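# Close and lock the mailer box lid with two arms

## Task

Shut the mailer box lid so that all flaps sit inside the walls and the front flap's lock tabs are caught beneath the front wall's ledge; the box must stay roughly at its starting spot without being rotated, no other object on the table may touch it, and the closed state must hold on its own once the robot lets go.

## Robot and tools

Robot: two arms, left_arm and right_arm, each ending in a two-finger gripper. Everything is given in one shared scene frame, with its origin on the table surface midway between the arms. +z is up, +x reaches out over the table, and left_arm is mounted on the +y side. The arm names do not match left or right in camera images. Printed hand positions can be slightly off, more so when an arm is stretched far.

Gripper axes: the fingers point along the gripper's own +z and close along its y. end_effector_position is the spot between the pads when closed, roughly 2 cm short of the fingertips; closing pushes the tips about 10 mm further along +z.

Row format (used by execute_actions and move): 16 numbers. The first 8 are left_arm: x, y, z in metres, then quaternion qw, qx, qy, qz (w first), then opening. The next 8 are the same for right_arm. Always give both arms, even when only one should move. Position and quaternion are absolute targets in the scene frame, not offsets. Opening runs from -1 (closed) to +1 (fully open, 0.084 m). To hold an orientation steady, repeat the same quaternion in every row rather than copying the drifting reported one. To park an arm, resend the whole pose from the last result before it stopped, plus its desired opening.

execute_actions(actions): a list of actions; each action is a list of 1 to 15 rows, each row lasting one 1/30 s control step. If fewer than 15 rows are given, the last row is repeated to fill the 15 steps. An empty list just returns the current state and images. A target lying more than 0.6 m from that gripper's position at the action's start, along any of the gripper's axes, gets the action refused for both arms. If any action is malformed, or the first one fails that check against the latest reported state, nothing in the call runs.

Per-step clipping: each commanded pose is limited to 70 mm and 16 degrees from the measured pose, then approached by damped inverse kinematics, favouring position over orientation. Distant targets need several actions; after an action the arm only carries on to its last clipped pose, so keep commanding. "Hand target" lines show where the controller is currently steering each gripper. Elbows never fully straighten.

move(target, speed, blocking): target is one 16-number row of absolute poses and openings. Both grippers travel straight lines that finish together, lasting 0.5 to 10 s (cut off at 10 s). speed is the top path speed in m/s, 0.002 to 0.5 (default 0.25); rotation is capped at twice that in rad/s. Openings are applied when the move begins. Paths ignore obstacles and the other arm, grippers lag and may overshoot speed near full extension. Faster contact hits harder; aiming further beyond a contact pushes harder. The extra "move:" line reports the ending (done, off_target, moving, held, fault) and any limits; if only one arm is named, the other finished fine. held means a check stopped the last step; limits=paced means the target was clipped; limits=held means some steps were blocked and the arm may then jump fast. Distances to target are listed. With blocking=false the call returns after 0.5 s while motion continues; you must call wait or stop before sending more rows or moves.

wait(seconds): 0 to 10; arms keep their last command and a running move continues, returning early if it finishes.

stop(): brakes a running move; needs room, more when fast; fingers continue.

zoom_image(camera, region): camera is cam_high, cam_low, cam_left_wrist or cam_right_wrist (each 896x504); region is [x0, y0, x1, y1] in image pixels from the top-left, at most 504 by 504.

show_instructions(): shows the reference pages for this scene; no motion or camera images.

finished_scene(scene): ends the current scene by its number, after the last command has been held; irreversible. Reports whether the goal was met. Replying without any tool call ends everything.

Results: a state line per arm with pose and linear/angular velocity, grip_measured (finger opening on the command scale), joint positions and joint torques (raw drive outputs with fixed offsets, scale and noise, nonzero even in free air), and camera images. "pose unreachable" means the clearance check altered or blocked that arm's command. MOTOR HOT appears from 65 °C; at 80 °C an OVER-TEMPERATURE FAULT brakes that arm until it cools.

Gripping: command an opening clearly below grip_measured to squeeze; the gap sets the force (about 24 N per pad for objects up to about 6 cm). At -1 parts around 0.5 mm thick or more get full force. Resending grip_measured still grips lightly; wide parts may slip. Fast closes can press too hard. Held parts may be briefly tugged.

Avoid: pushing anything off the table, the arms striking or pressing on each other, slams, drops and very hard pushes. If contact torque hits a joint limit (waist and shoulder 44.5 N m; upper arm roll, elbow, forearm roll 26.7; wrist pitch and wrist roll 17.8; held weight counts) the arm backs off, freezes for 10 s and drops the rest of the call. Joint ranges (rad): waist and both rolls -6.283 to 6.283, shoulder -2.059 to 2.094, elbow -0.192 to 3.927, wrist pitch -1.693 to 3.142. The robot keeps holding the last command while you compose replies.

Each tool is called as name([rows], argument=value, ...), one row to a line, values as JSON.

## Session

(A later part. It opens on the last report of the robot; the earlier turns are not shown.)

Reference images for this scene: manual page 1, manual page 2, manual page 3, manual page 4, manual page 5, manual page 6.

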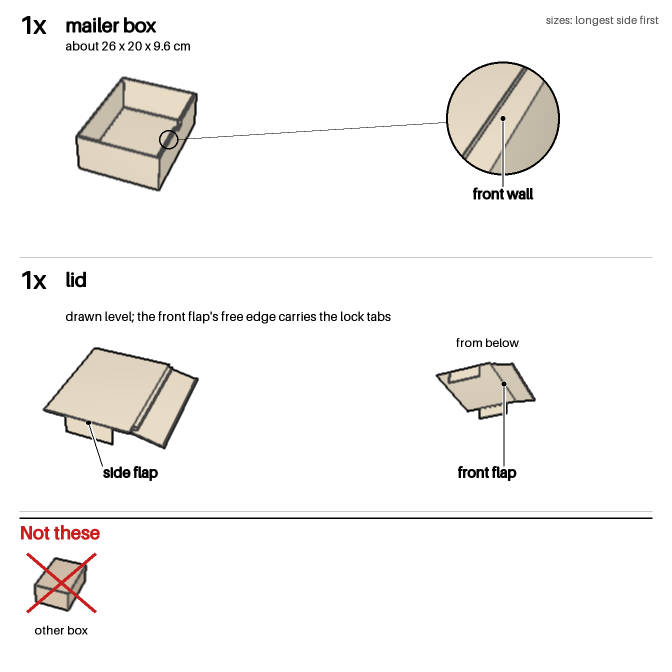

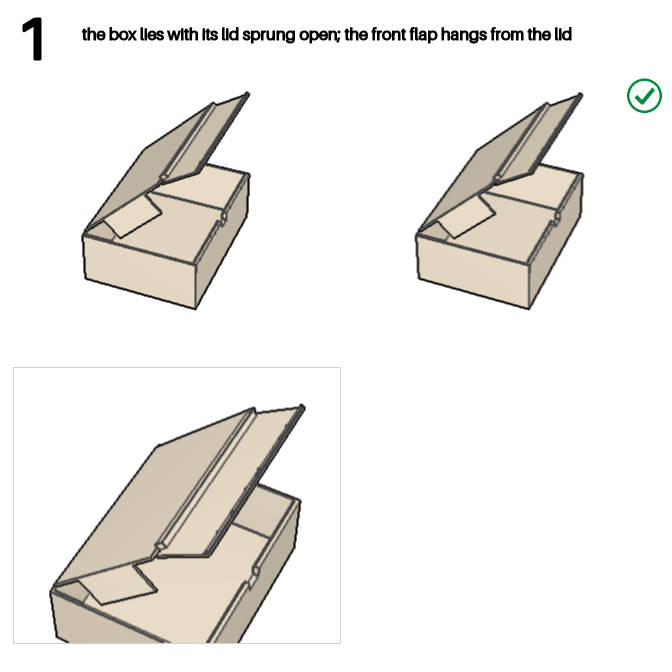

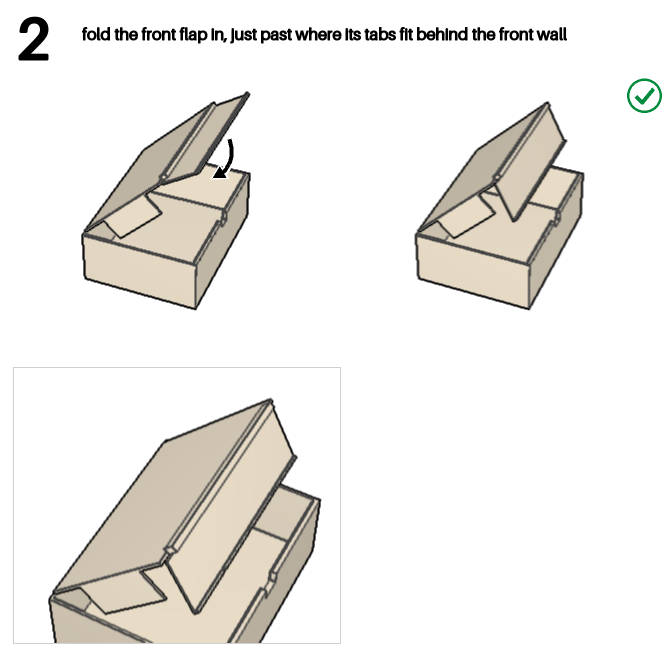

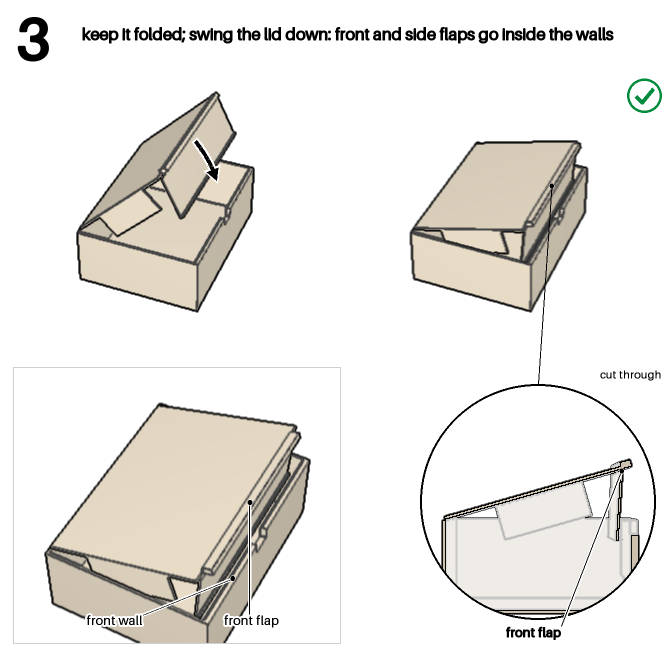

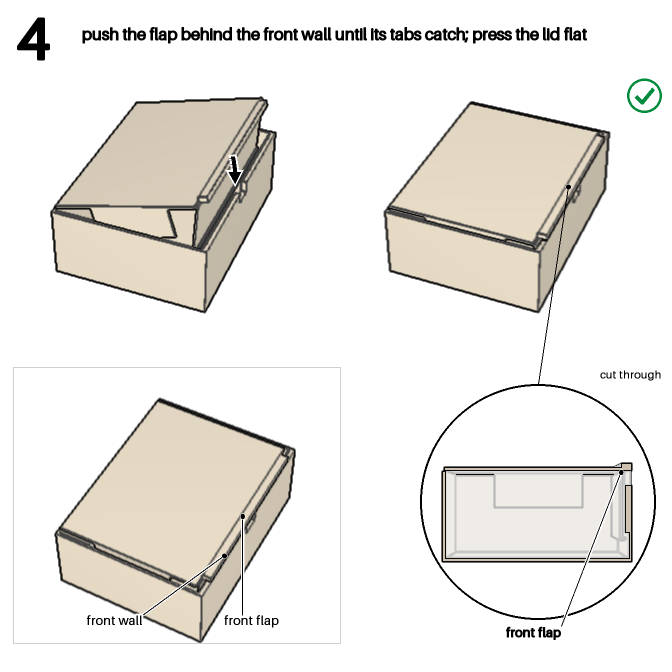

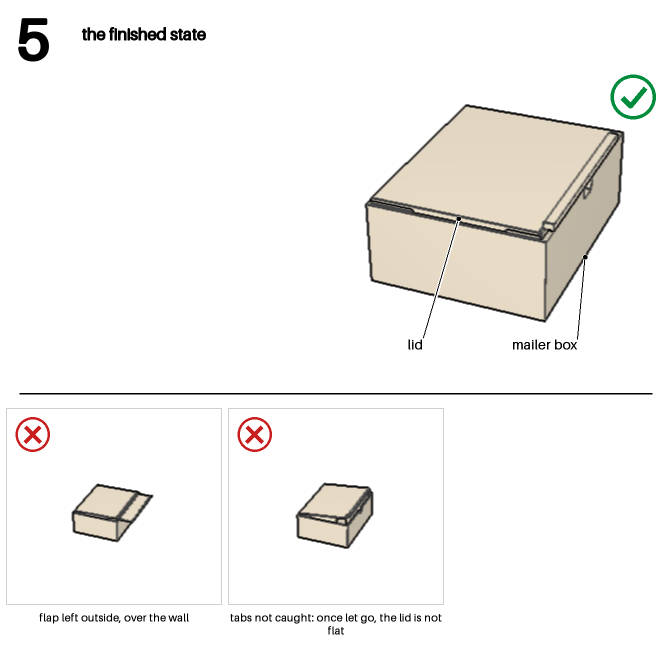

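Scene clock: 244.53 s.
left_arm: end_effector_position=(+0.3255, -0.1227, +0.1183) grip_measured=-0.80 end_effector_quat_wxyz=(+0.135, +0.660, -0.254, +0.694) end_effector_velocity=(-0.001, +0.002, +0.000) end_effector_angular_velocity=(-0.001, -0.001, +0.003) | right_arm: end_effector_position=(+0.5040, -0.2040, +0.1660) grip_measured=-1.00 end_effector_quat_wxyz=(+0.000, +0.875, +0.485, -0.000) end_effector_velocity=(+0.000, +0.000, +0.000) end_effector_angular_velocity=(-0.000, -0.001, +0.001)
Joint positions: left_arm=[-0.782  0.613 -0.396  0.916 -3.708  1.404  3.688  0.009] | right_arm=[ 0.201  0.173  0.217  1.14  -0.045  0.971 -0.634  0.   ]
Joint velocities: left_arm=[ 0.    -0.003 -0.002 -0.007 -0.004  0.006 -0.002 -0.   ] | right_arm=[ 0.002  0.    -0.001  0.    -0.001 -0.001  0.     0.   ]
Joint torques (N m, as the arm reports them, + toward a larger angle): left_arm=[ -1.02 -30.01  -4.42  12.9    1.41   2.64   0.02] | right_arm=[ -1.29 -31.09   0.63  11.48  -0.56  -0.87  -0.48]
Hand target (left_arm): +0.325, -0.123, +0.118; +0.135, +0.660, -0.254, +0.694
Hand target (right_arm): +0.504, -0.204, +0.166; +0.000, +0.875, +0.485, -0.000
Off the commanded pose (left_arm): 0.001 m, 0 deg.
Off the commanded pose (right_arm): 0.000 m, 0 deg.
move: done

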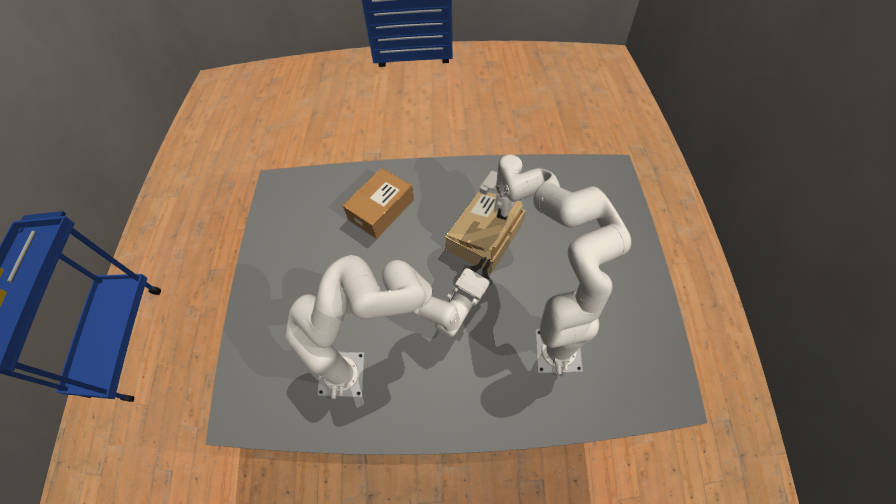

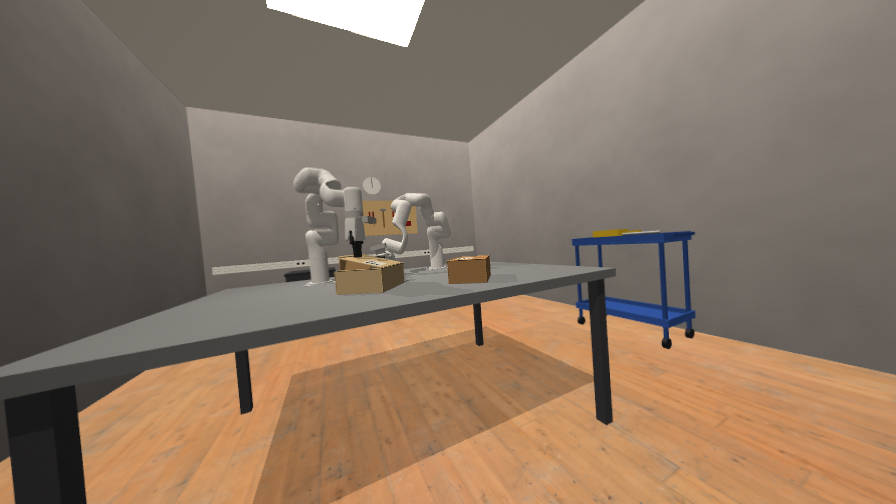

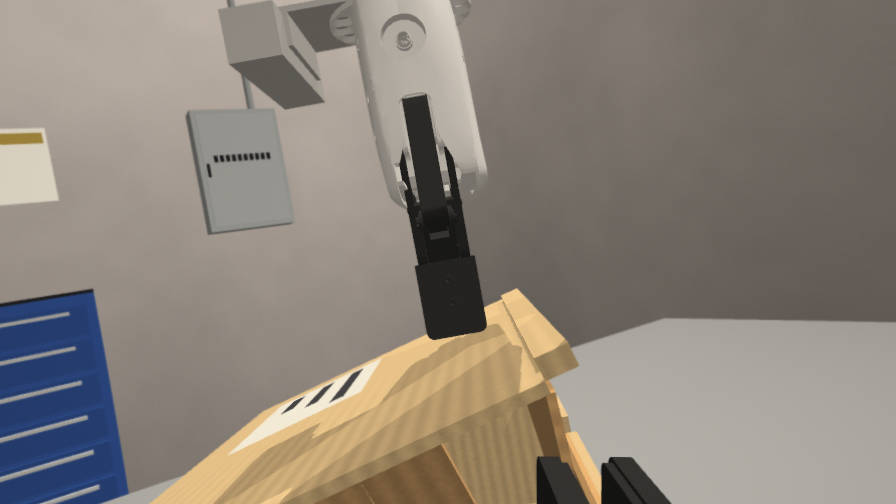

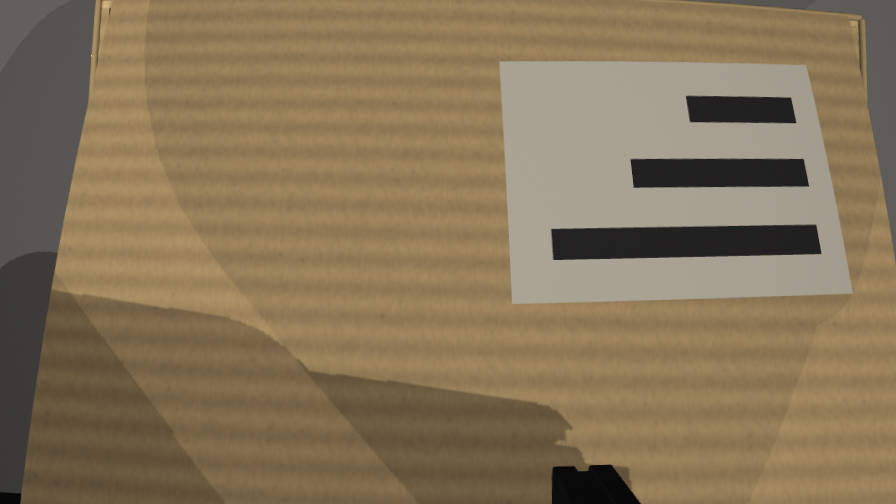

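move(target=[0.30,-0.10,0.15,0.135,0.660,-0.254,0.694,-1,0.495,-0.20,0.132,0,0.875,0.485,0,-1], speed=0.04)

zoom_image(camera="cam_high", region=[420,160,560,280])

Scene clock: 256.40 s.
left_arm: end_effector_position=(+0.3004, -0.1001, +0.1498) grip_measured=-1.00 end_effector_quat_wxyz=(+0.135, +0.660, -0.254, +0.694) end_effector_velocity=(-0.000, +0.002, +0.001) end_effector_angular_velocity=(+0.001, +0.001, +0.002) | right_arm: end_effector_position=(+0.4951, -0.2001, +0.1323) grip_measured=-1.00 end_effector_quat_wxyz=(+0.000, +0.875, +0.485, +0.000) end_effector_velocity=(-0.000, +0.002, -0.001) end_effector_angular_velocity=(+0.003, -0.002, +0.001)
Joint positions: left_arm=[-0.776  0.458 -0.438  0.781 -3.776  1.389  3.682  0.   ] | right_arm=[ 0.211  0.199  0.22   1.068 -0.056  0.874 -0.612  0.   ]
Joint velocities: left_arm=[ 0.002 -0.008 -0.002 -0.007 -0.005 -0.002 -0.     0.   ] | right_arm=[ 0.     0.001  0.002 -0.003  0.001 -0.007  0.002  0.   ]
Joint torques (N m, as the arm reports them, + toward a larger angle): left_arm=[ -1.06 -26.38  -3.73  13.38   1.34   2.8    0.16] | right_arm=[ -1.17 -30.71   0.77  11.14  -0.49  -0.96  -0.43]
Hand target (left_arm): +0.300, -0.100, +0.150; +0.135, +0.660, -0.254, +0.694
Hand target (right_arm): +0.495, -0.200, +0.132; +0.000, +0.875, +0.485, -0.000
Off the commanded pose (left_arm): 0.000 m, 0 deg.
Off the commanded pose (right_arm): 0.000 m, 0 deg.
move: done

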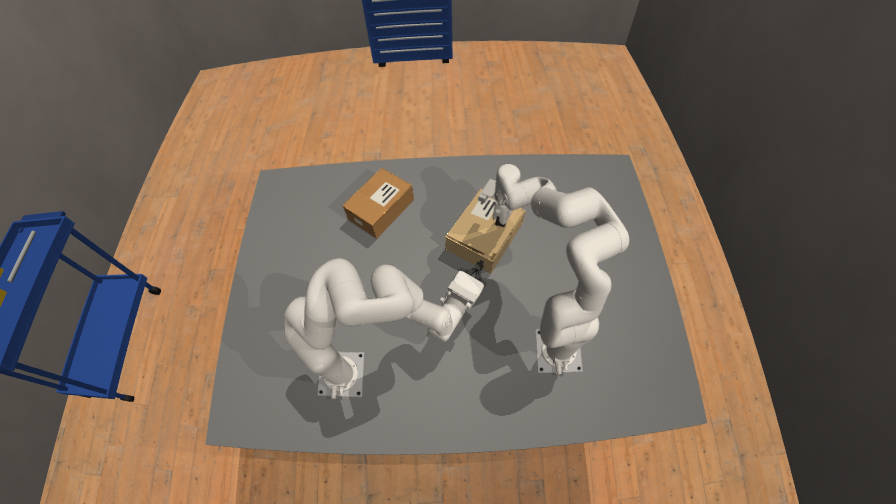

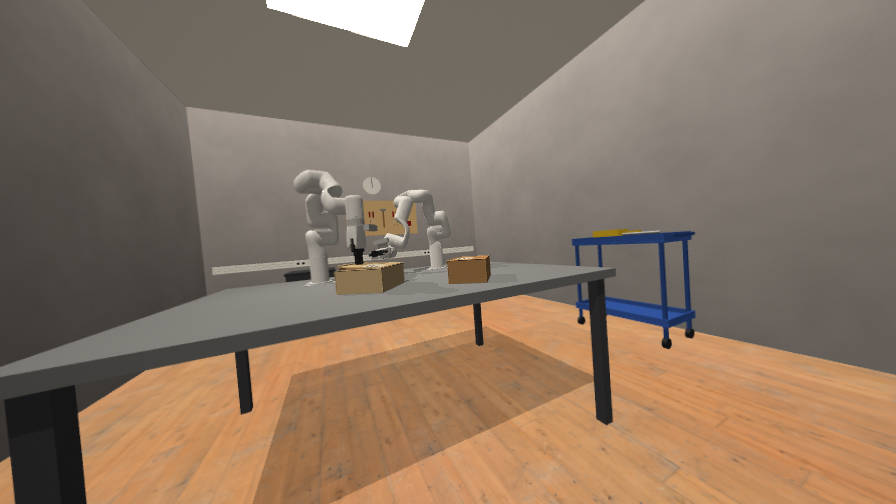

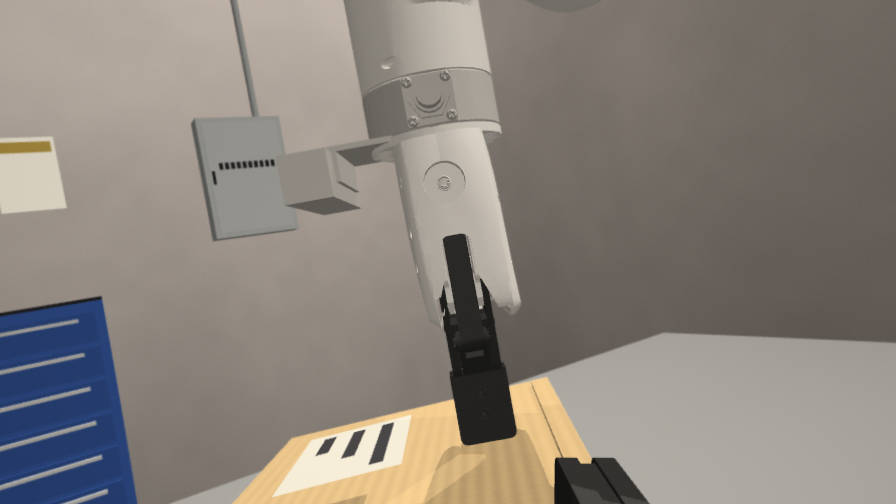

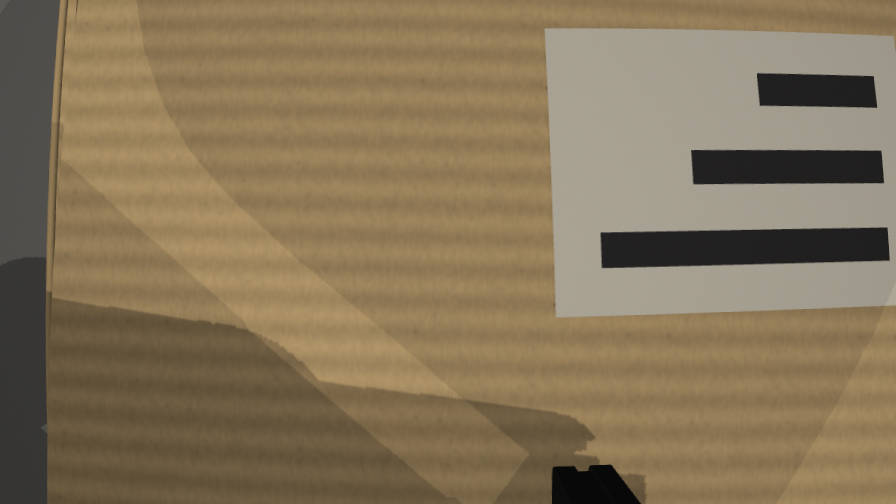

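Region (420, 160, 560, 280) of cam_high's 896x504 image, scaled by 3.600, with more detail than that image has; it fills the top 432 rows of this view, and the rest is white.

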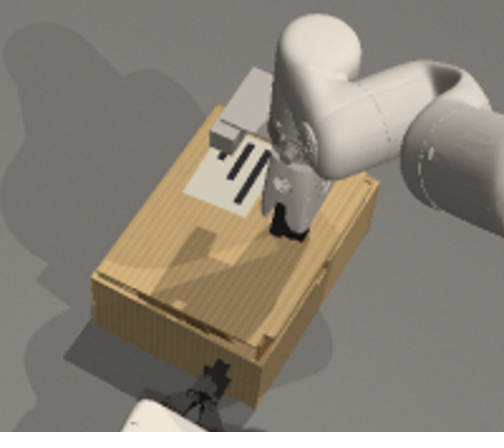

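move(target=[0.30,-0.10,0.15,0.135,0.660,-0.254,0.694,-1,0.490,-0.207,0.119,0,0.875,0.485,0,-1], speed=0.02)

move(target=[0.28,-0.02,0.2,0.135,0.660,-0.254,0.694,-1,0.50,-0.19,0.33,0,0.875,0.485,0,-1], speed=0.2)

zoom_image(camera="cam_high", region=[420,160,560,280])

Scene clock: 264.83 s.
left_arm: end_effector_position=(+0.3000, -0.1000, +0.1500) grip_measured=-1.00 end_effector_quat_wxyz=(+0.135, +0.660, -0.254, +0.694) end_effector_velocity=(-0.001, -0.000, +0.001) end_effector_angular_velocity=(-0.001, -0.001, -0.001) | right_arm: end_effector_position=(+0.4908, -0.2061, +0.1207) grip_measured=-1.00 end_effector_quat_wxyz=(+0.000, +0.874, +0.485, +0.002) end_effector_velocity=(+0.000, -0.001, -0.001) end_effector_angular_velocity=(+0.002, -0.007, +0.003)
Joint positions: left_arm=[-0.776  0.458 -0.439  0.781 -3.777  1.389  3.682  0.   ] | right_arm=[ 0.204  0.198  0.216  1.028 -0.057  0.833 -0.62   0.   ]
Joint velocities: left_arm=[-0.001 -0.    -0.001 -0.     0.001  0.001 -0.     0.   ] | right_arm=[-0.001 -0.003 -0.    -0.01  -0.001 -0.014 -0.003  0.   ]
Joint torques (N m, as the arm reports them, + toward a larger angle): left_arm=[ -0.9  -26.64  -3.46  13.28   1.44   2.64   0.05] | right_arm=[ -1.81 -25.15  -0.32   9.33  -0.6   -0.87  -0.37]
Hand target (left_arm): +0.300, -0.100, +0.150; +0.135, +0.660, -0.254, +0.694
Hand target (right_arm): +0.490, -0.207, +0.119; +0.000, +0.875, +0.485, -0.000
Off the commanded pose (left_arm): 0.000 m, 0 deg.
Off the commanded pose (right_arm): 0.002 m, 0 deg.
move: done

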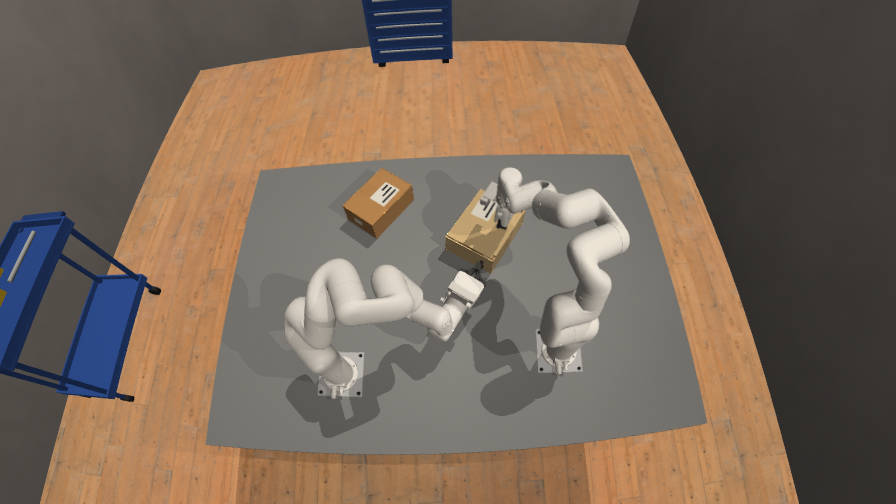

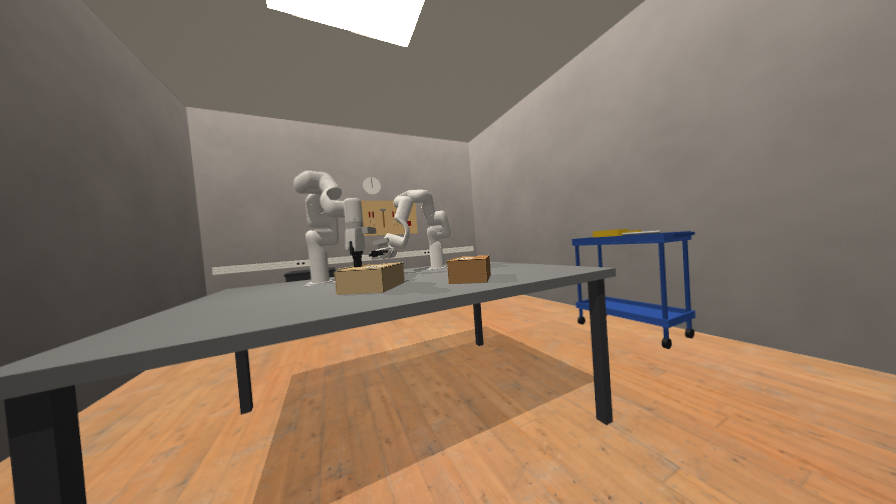

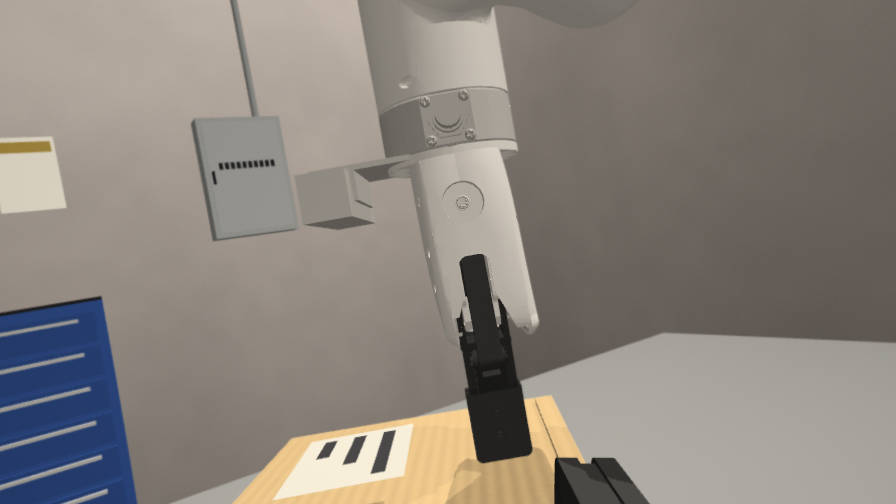

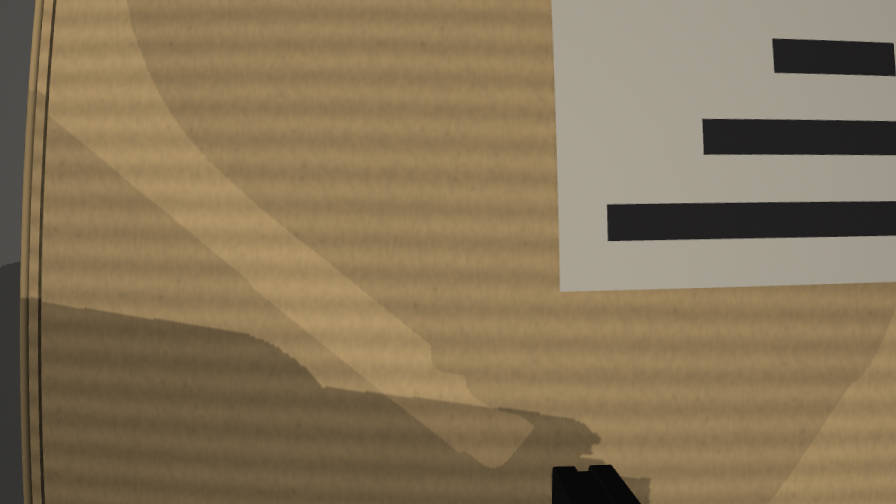

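Scene clock: 266.50 s.
left_arm: end_effector_position=(+0.2804, -0.0200, +0.2000) grip_measured=-1.00 end_effector_quat_wxyz=(+0.135, +0.660, -0.254, +0.694) end_effector_velocity=(-0.000, +0.000, +0.001) end_effector_angular_velocity=(-0.001, -0.002, -0.001) | right_arm: end_effector_position=(+0.5001, -0.1897, +0.3295) grip_measured=-1.00 end_effector_quat_wxyz=(-0.000, +0.874, +0.485, -0.000) end_effector_velocity=(+0.001, -0.000, +0.003) end_effector_angular_velocity=(+0.001, -0.003, -0.002)
Joint positions: left_arm=[-0.727  0.082 -0.458  0.488 -3.824  1.264  3.602  0.   ] | right_arm=[ 0.216  0.093  0.235  1.516 -0.021  1.426 -0.622  0.   ]
Joint velocities: left_arm=[-0.    -0.006 -0.    -0.003  0.    -0.002 -0.001  0.   ] | right_arm=[-0.     0.003 -0.     0.012 -0.001  0.006  0.001  0.   ]
Joint torques (N m, as the arm reports them, + toward a larger angle): left_arm=[ -1.17 -18.39  -0.18  14.34   1.01   2.68   0.16] | right_arm=[ -1.45 -29.44   0.18  12.01  -0.55  -0.97  -0.3 ]
Hand target (left_arm): +0.280, -0.020, +0.200; +0.135, +0.660, -0.254, +0.694
Hand target (right_arm): +0.500, -0.190, +0.330; -0.000, +0.874, +0.485, +0.000
Off the commanded pose (left_arm): 0.000 m, 0 deg.
Off the commanded pose (right_arm): 0.001 m, 0 deg.
move: done

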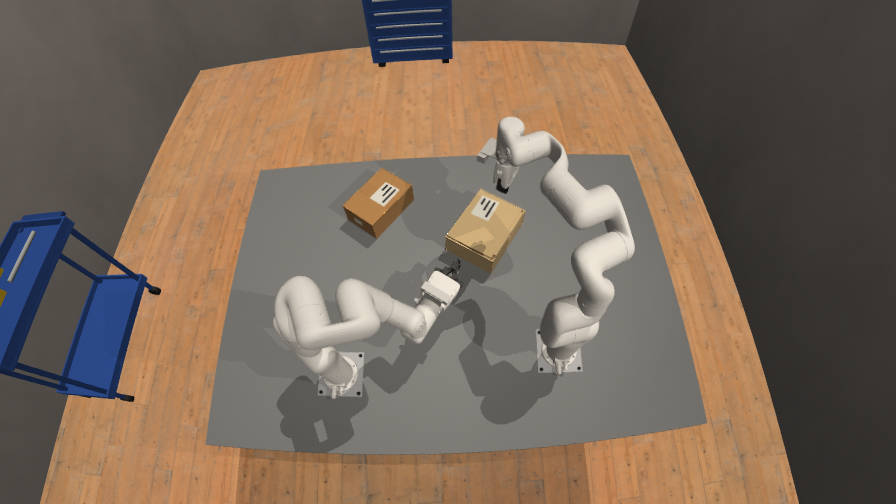

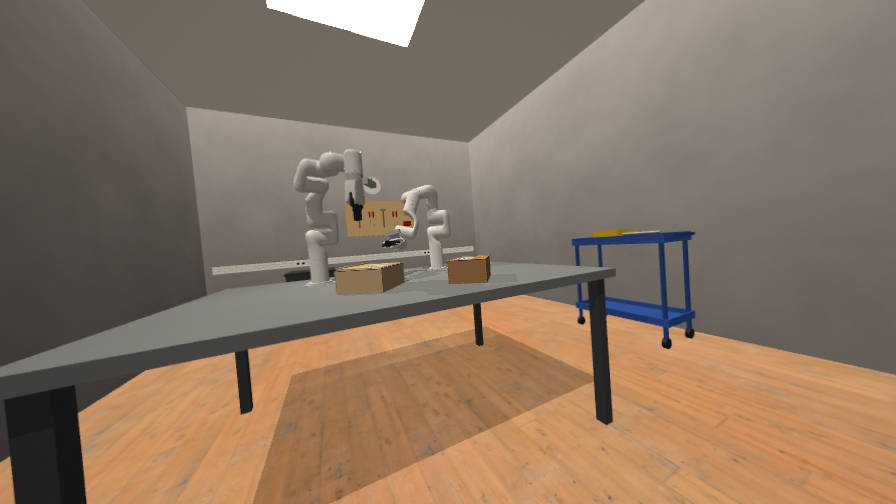

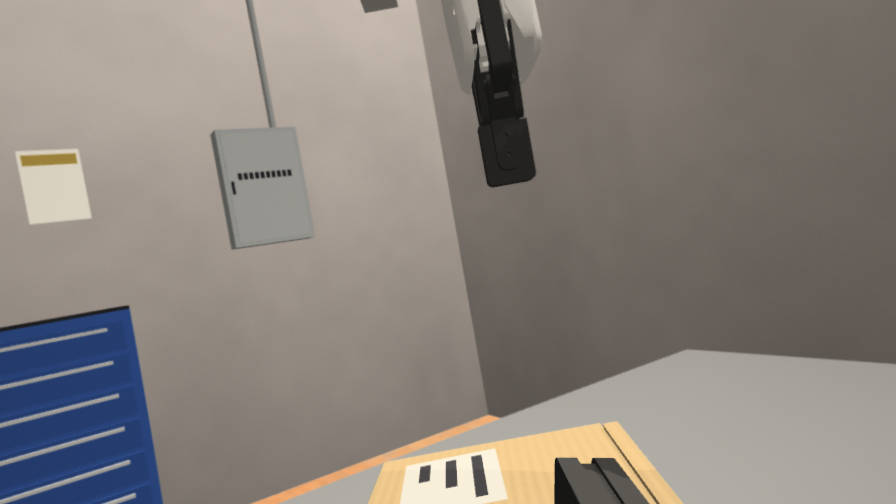

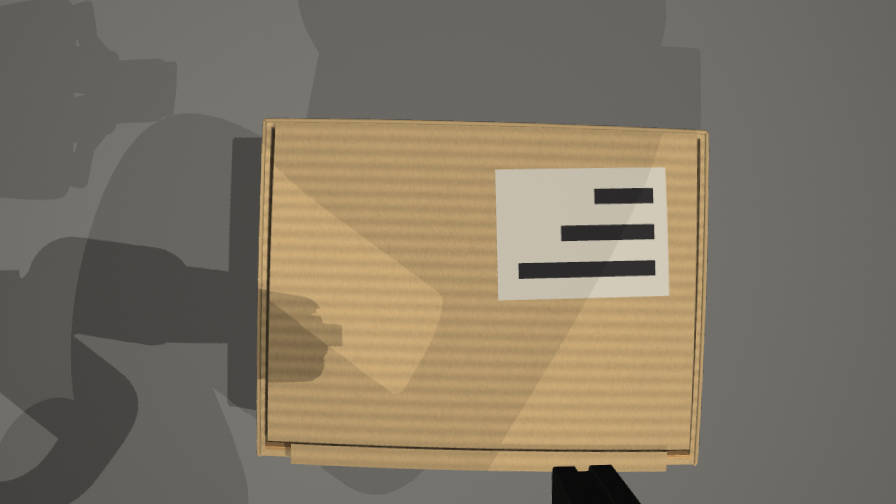

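Region (420, 160, 560, 280) of cam_high's 896x504 image, scaled by 3.600, with more detail than that image has; it fills the top 432 rows of this view, and the rest is white.

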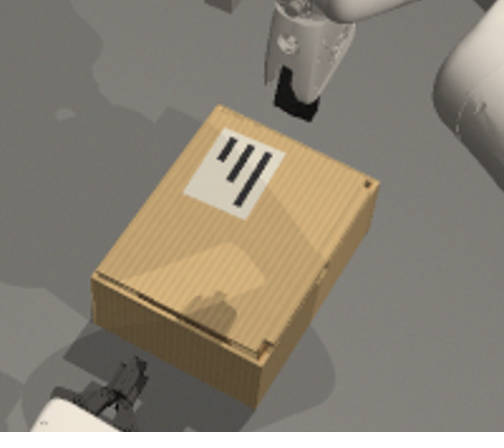

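finished_scene(scene=2)

The scene is finished: the task was done.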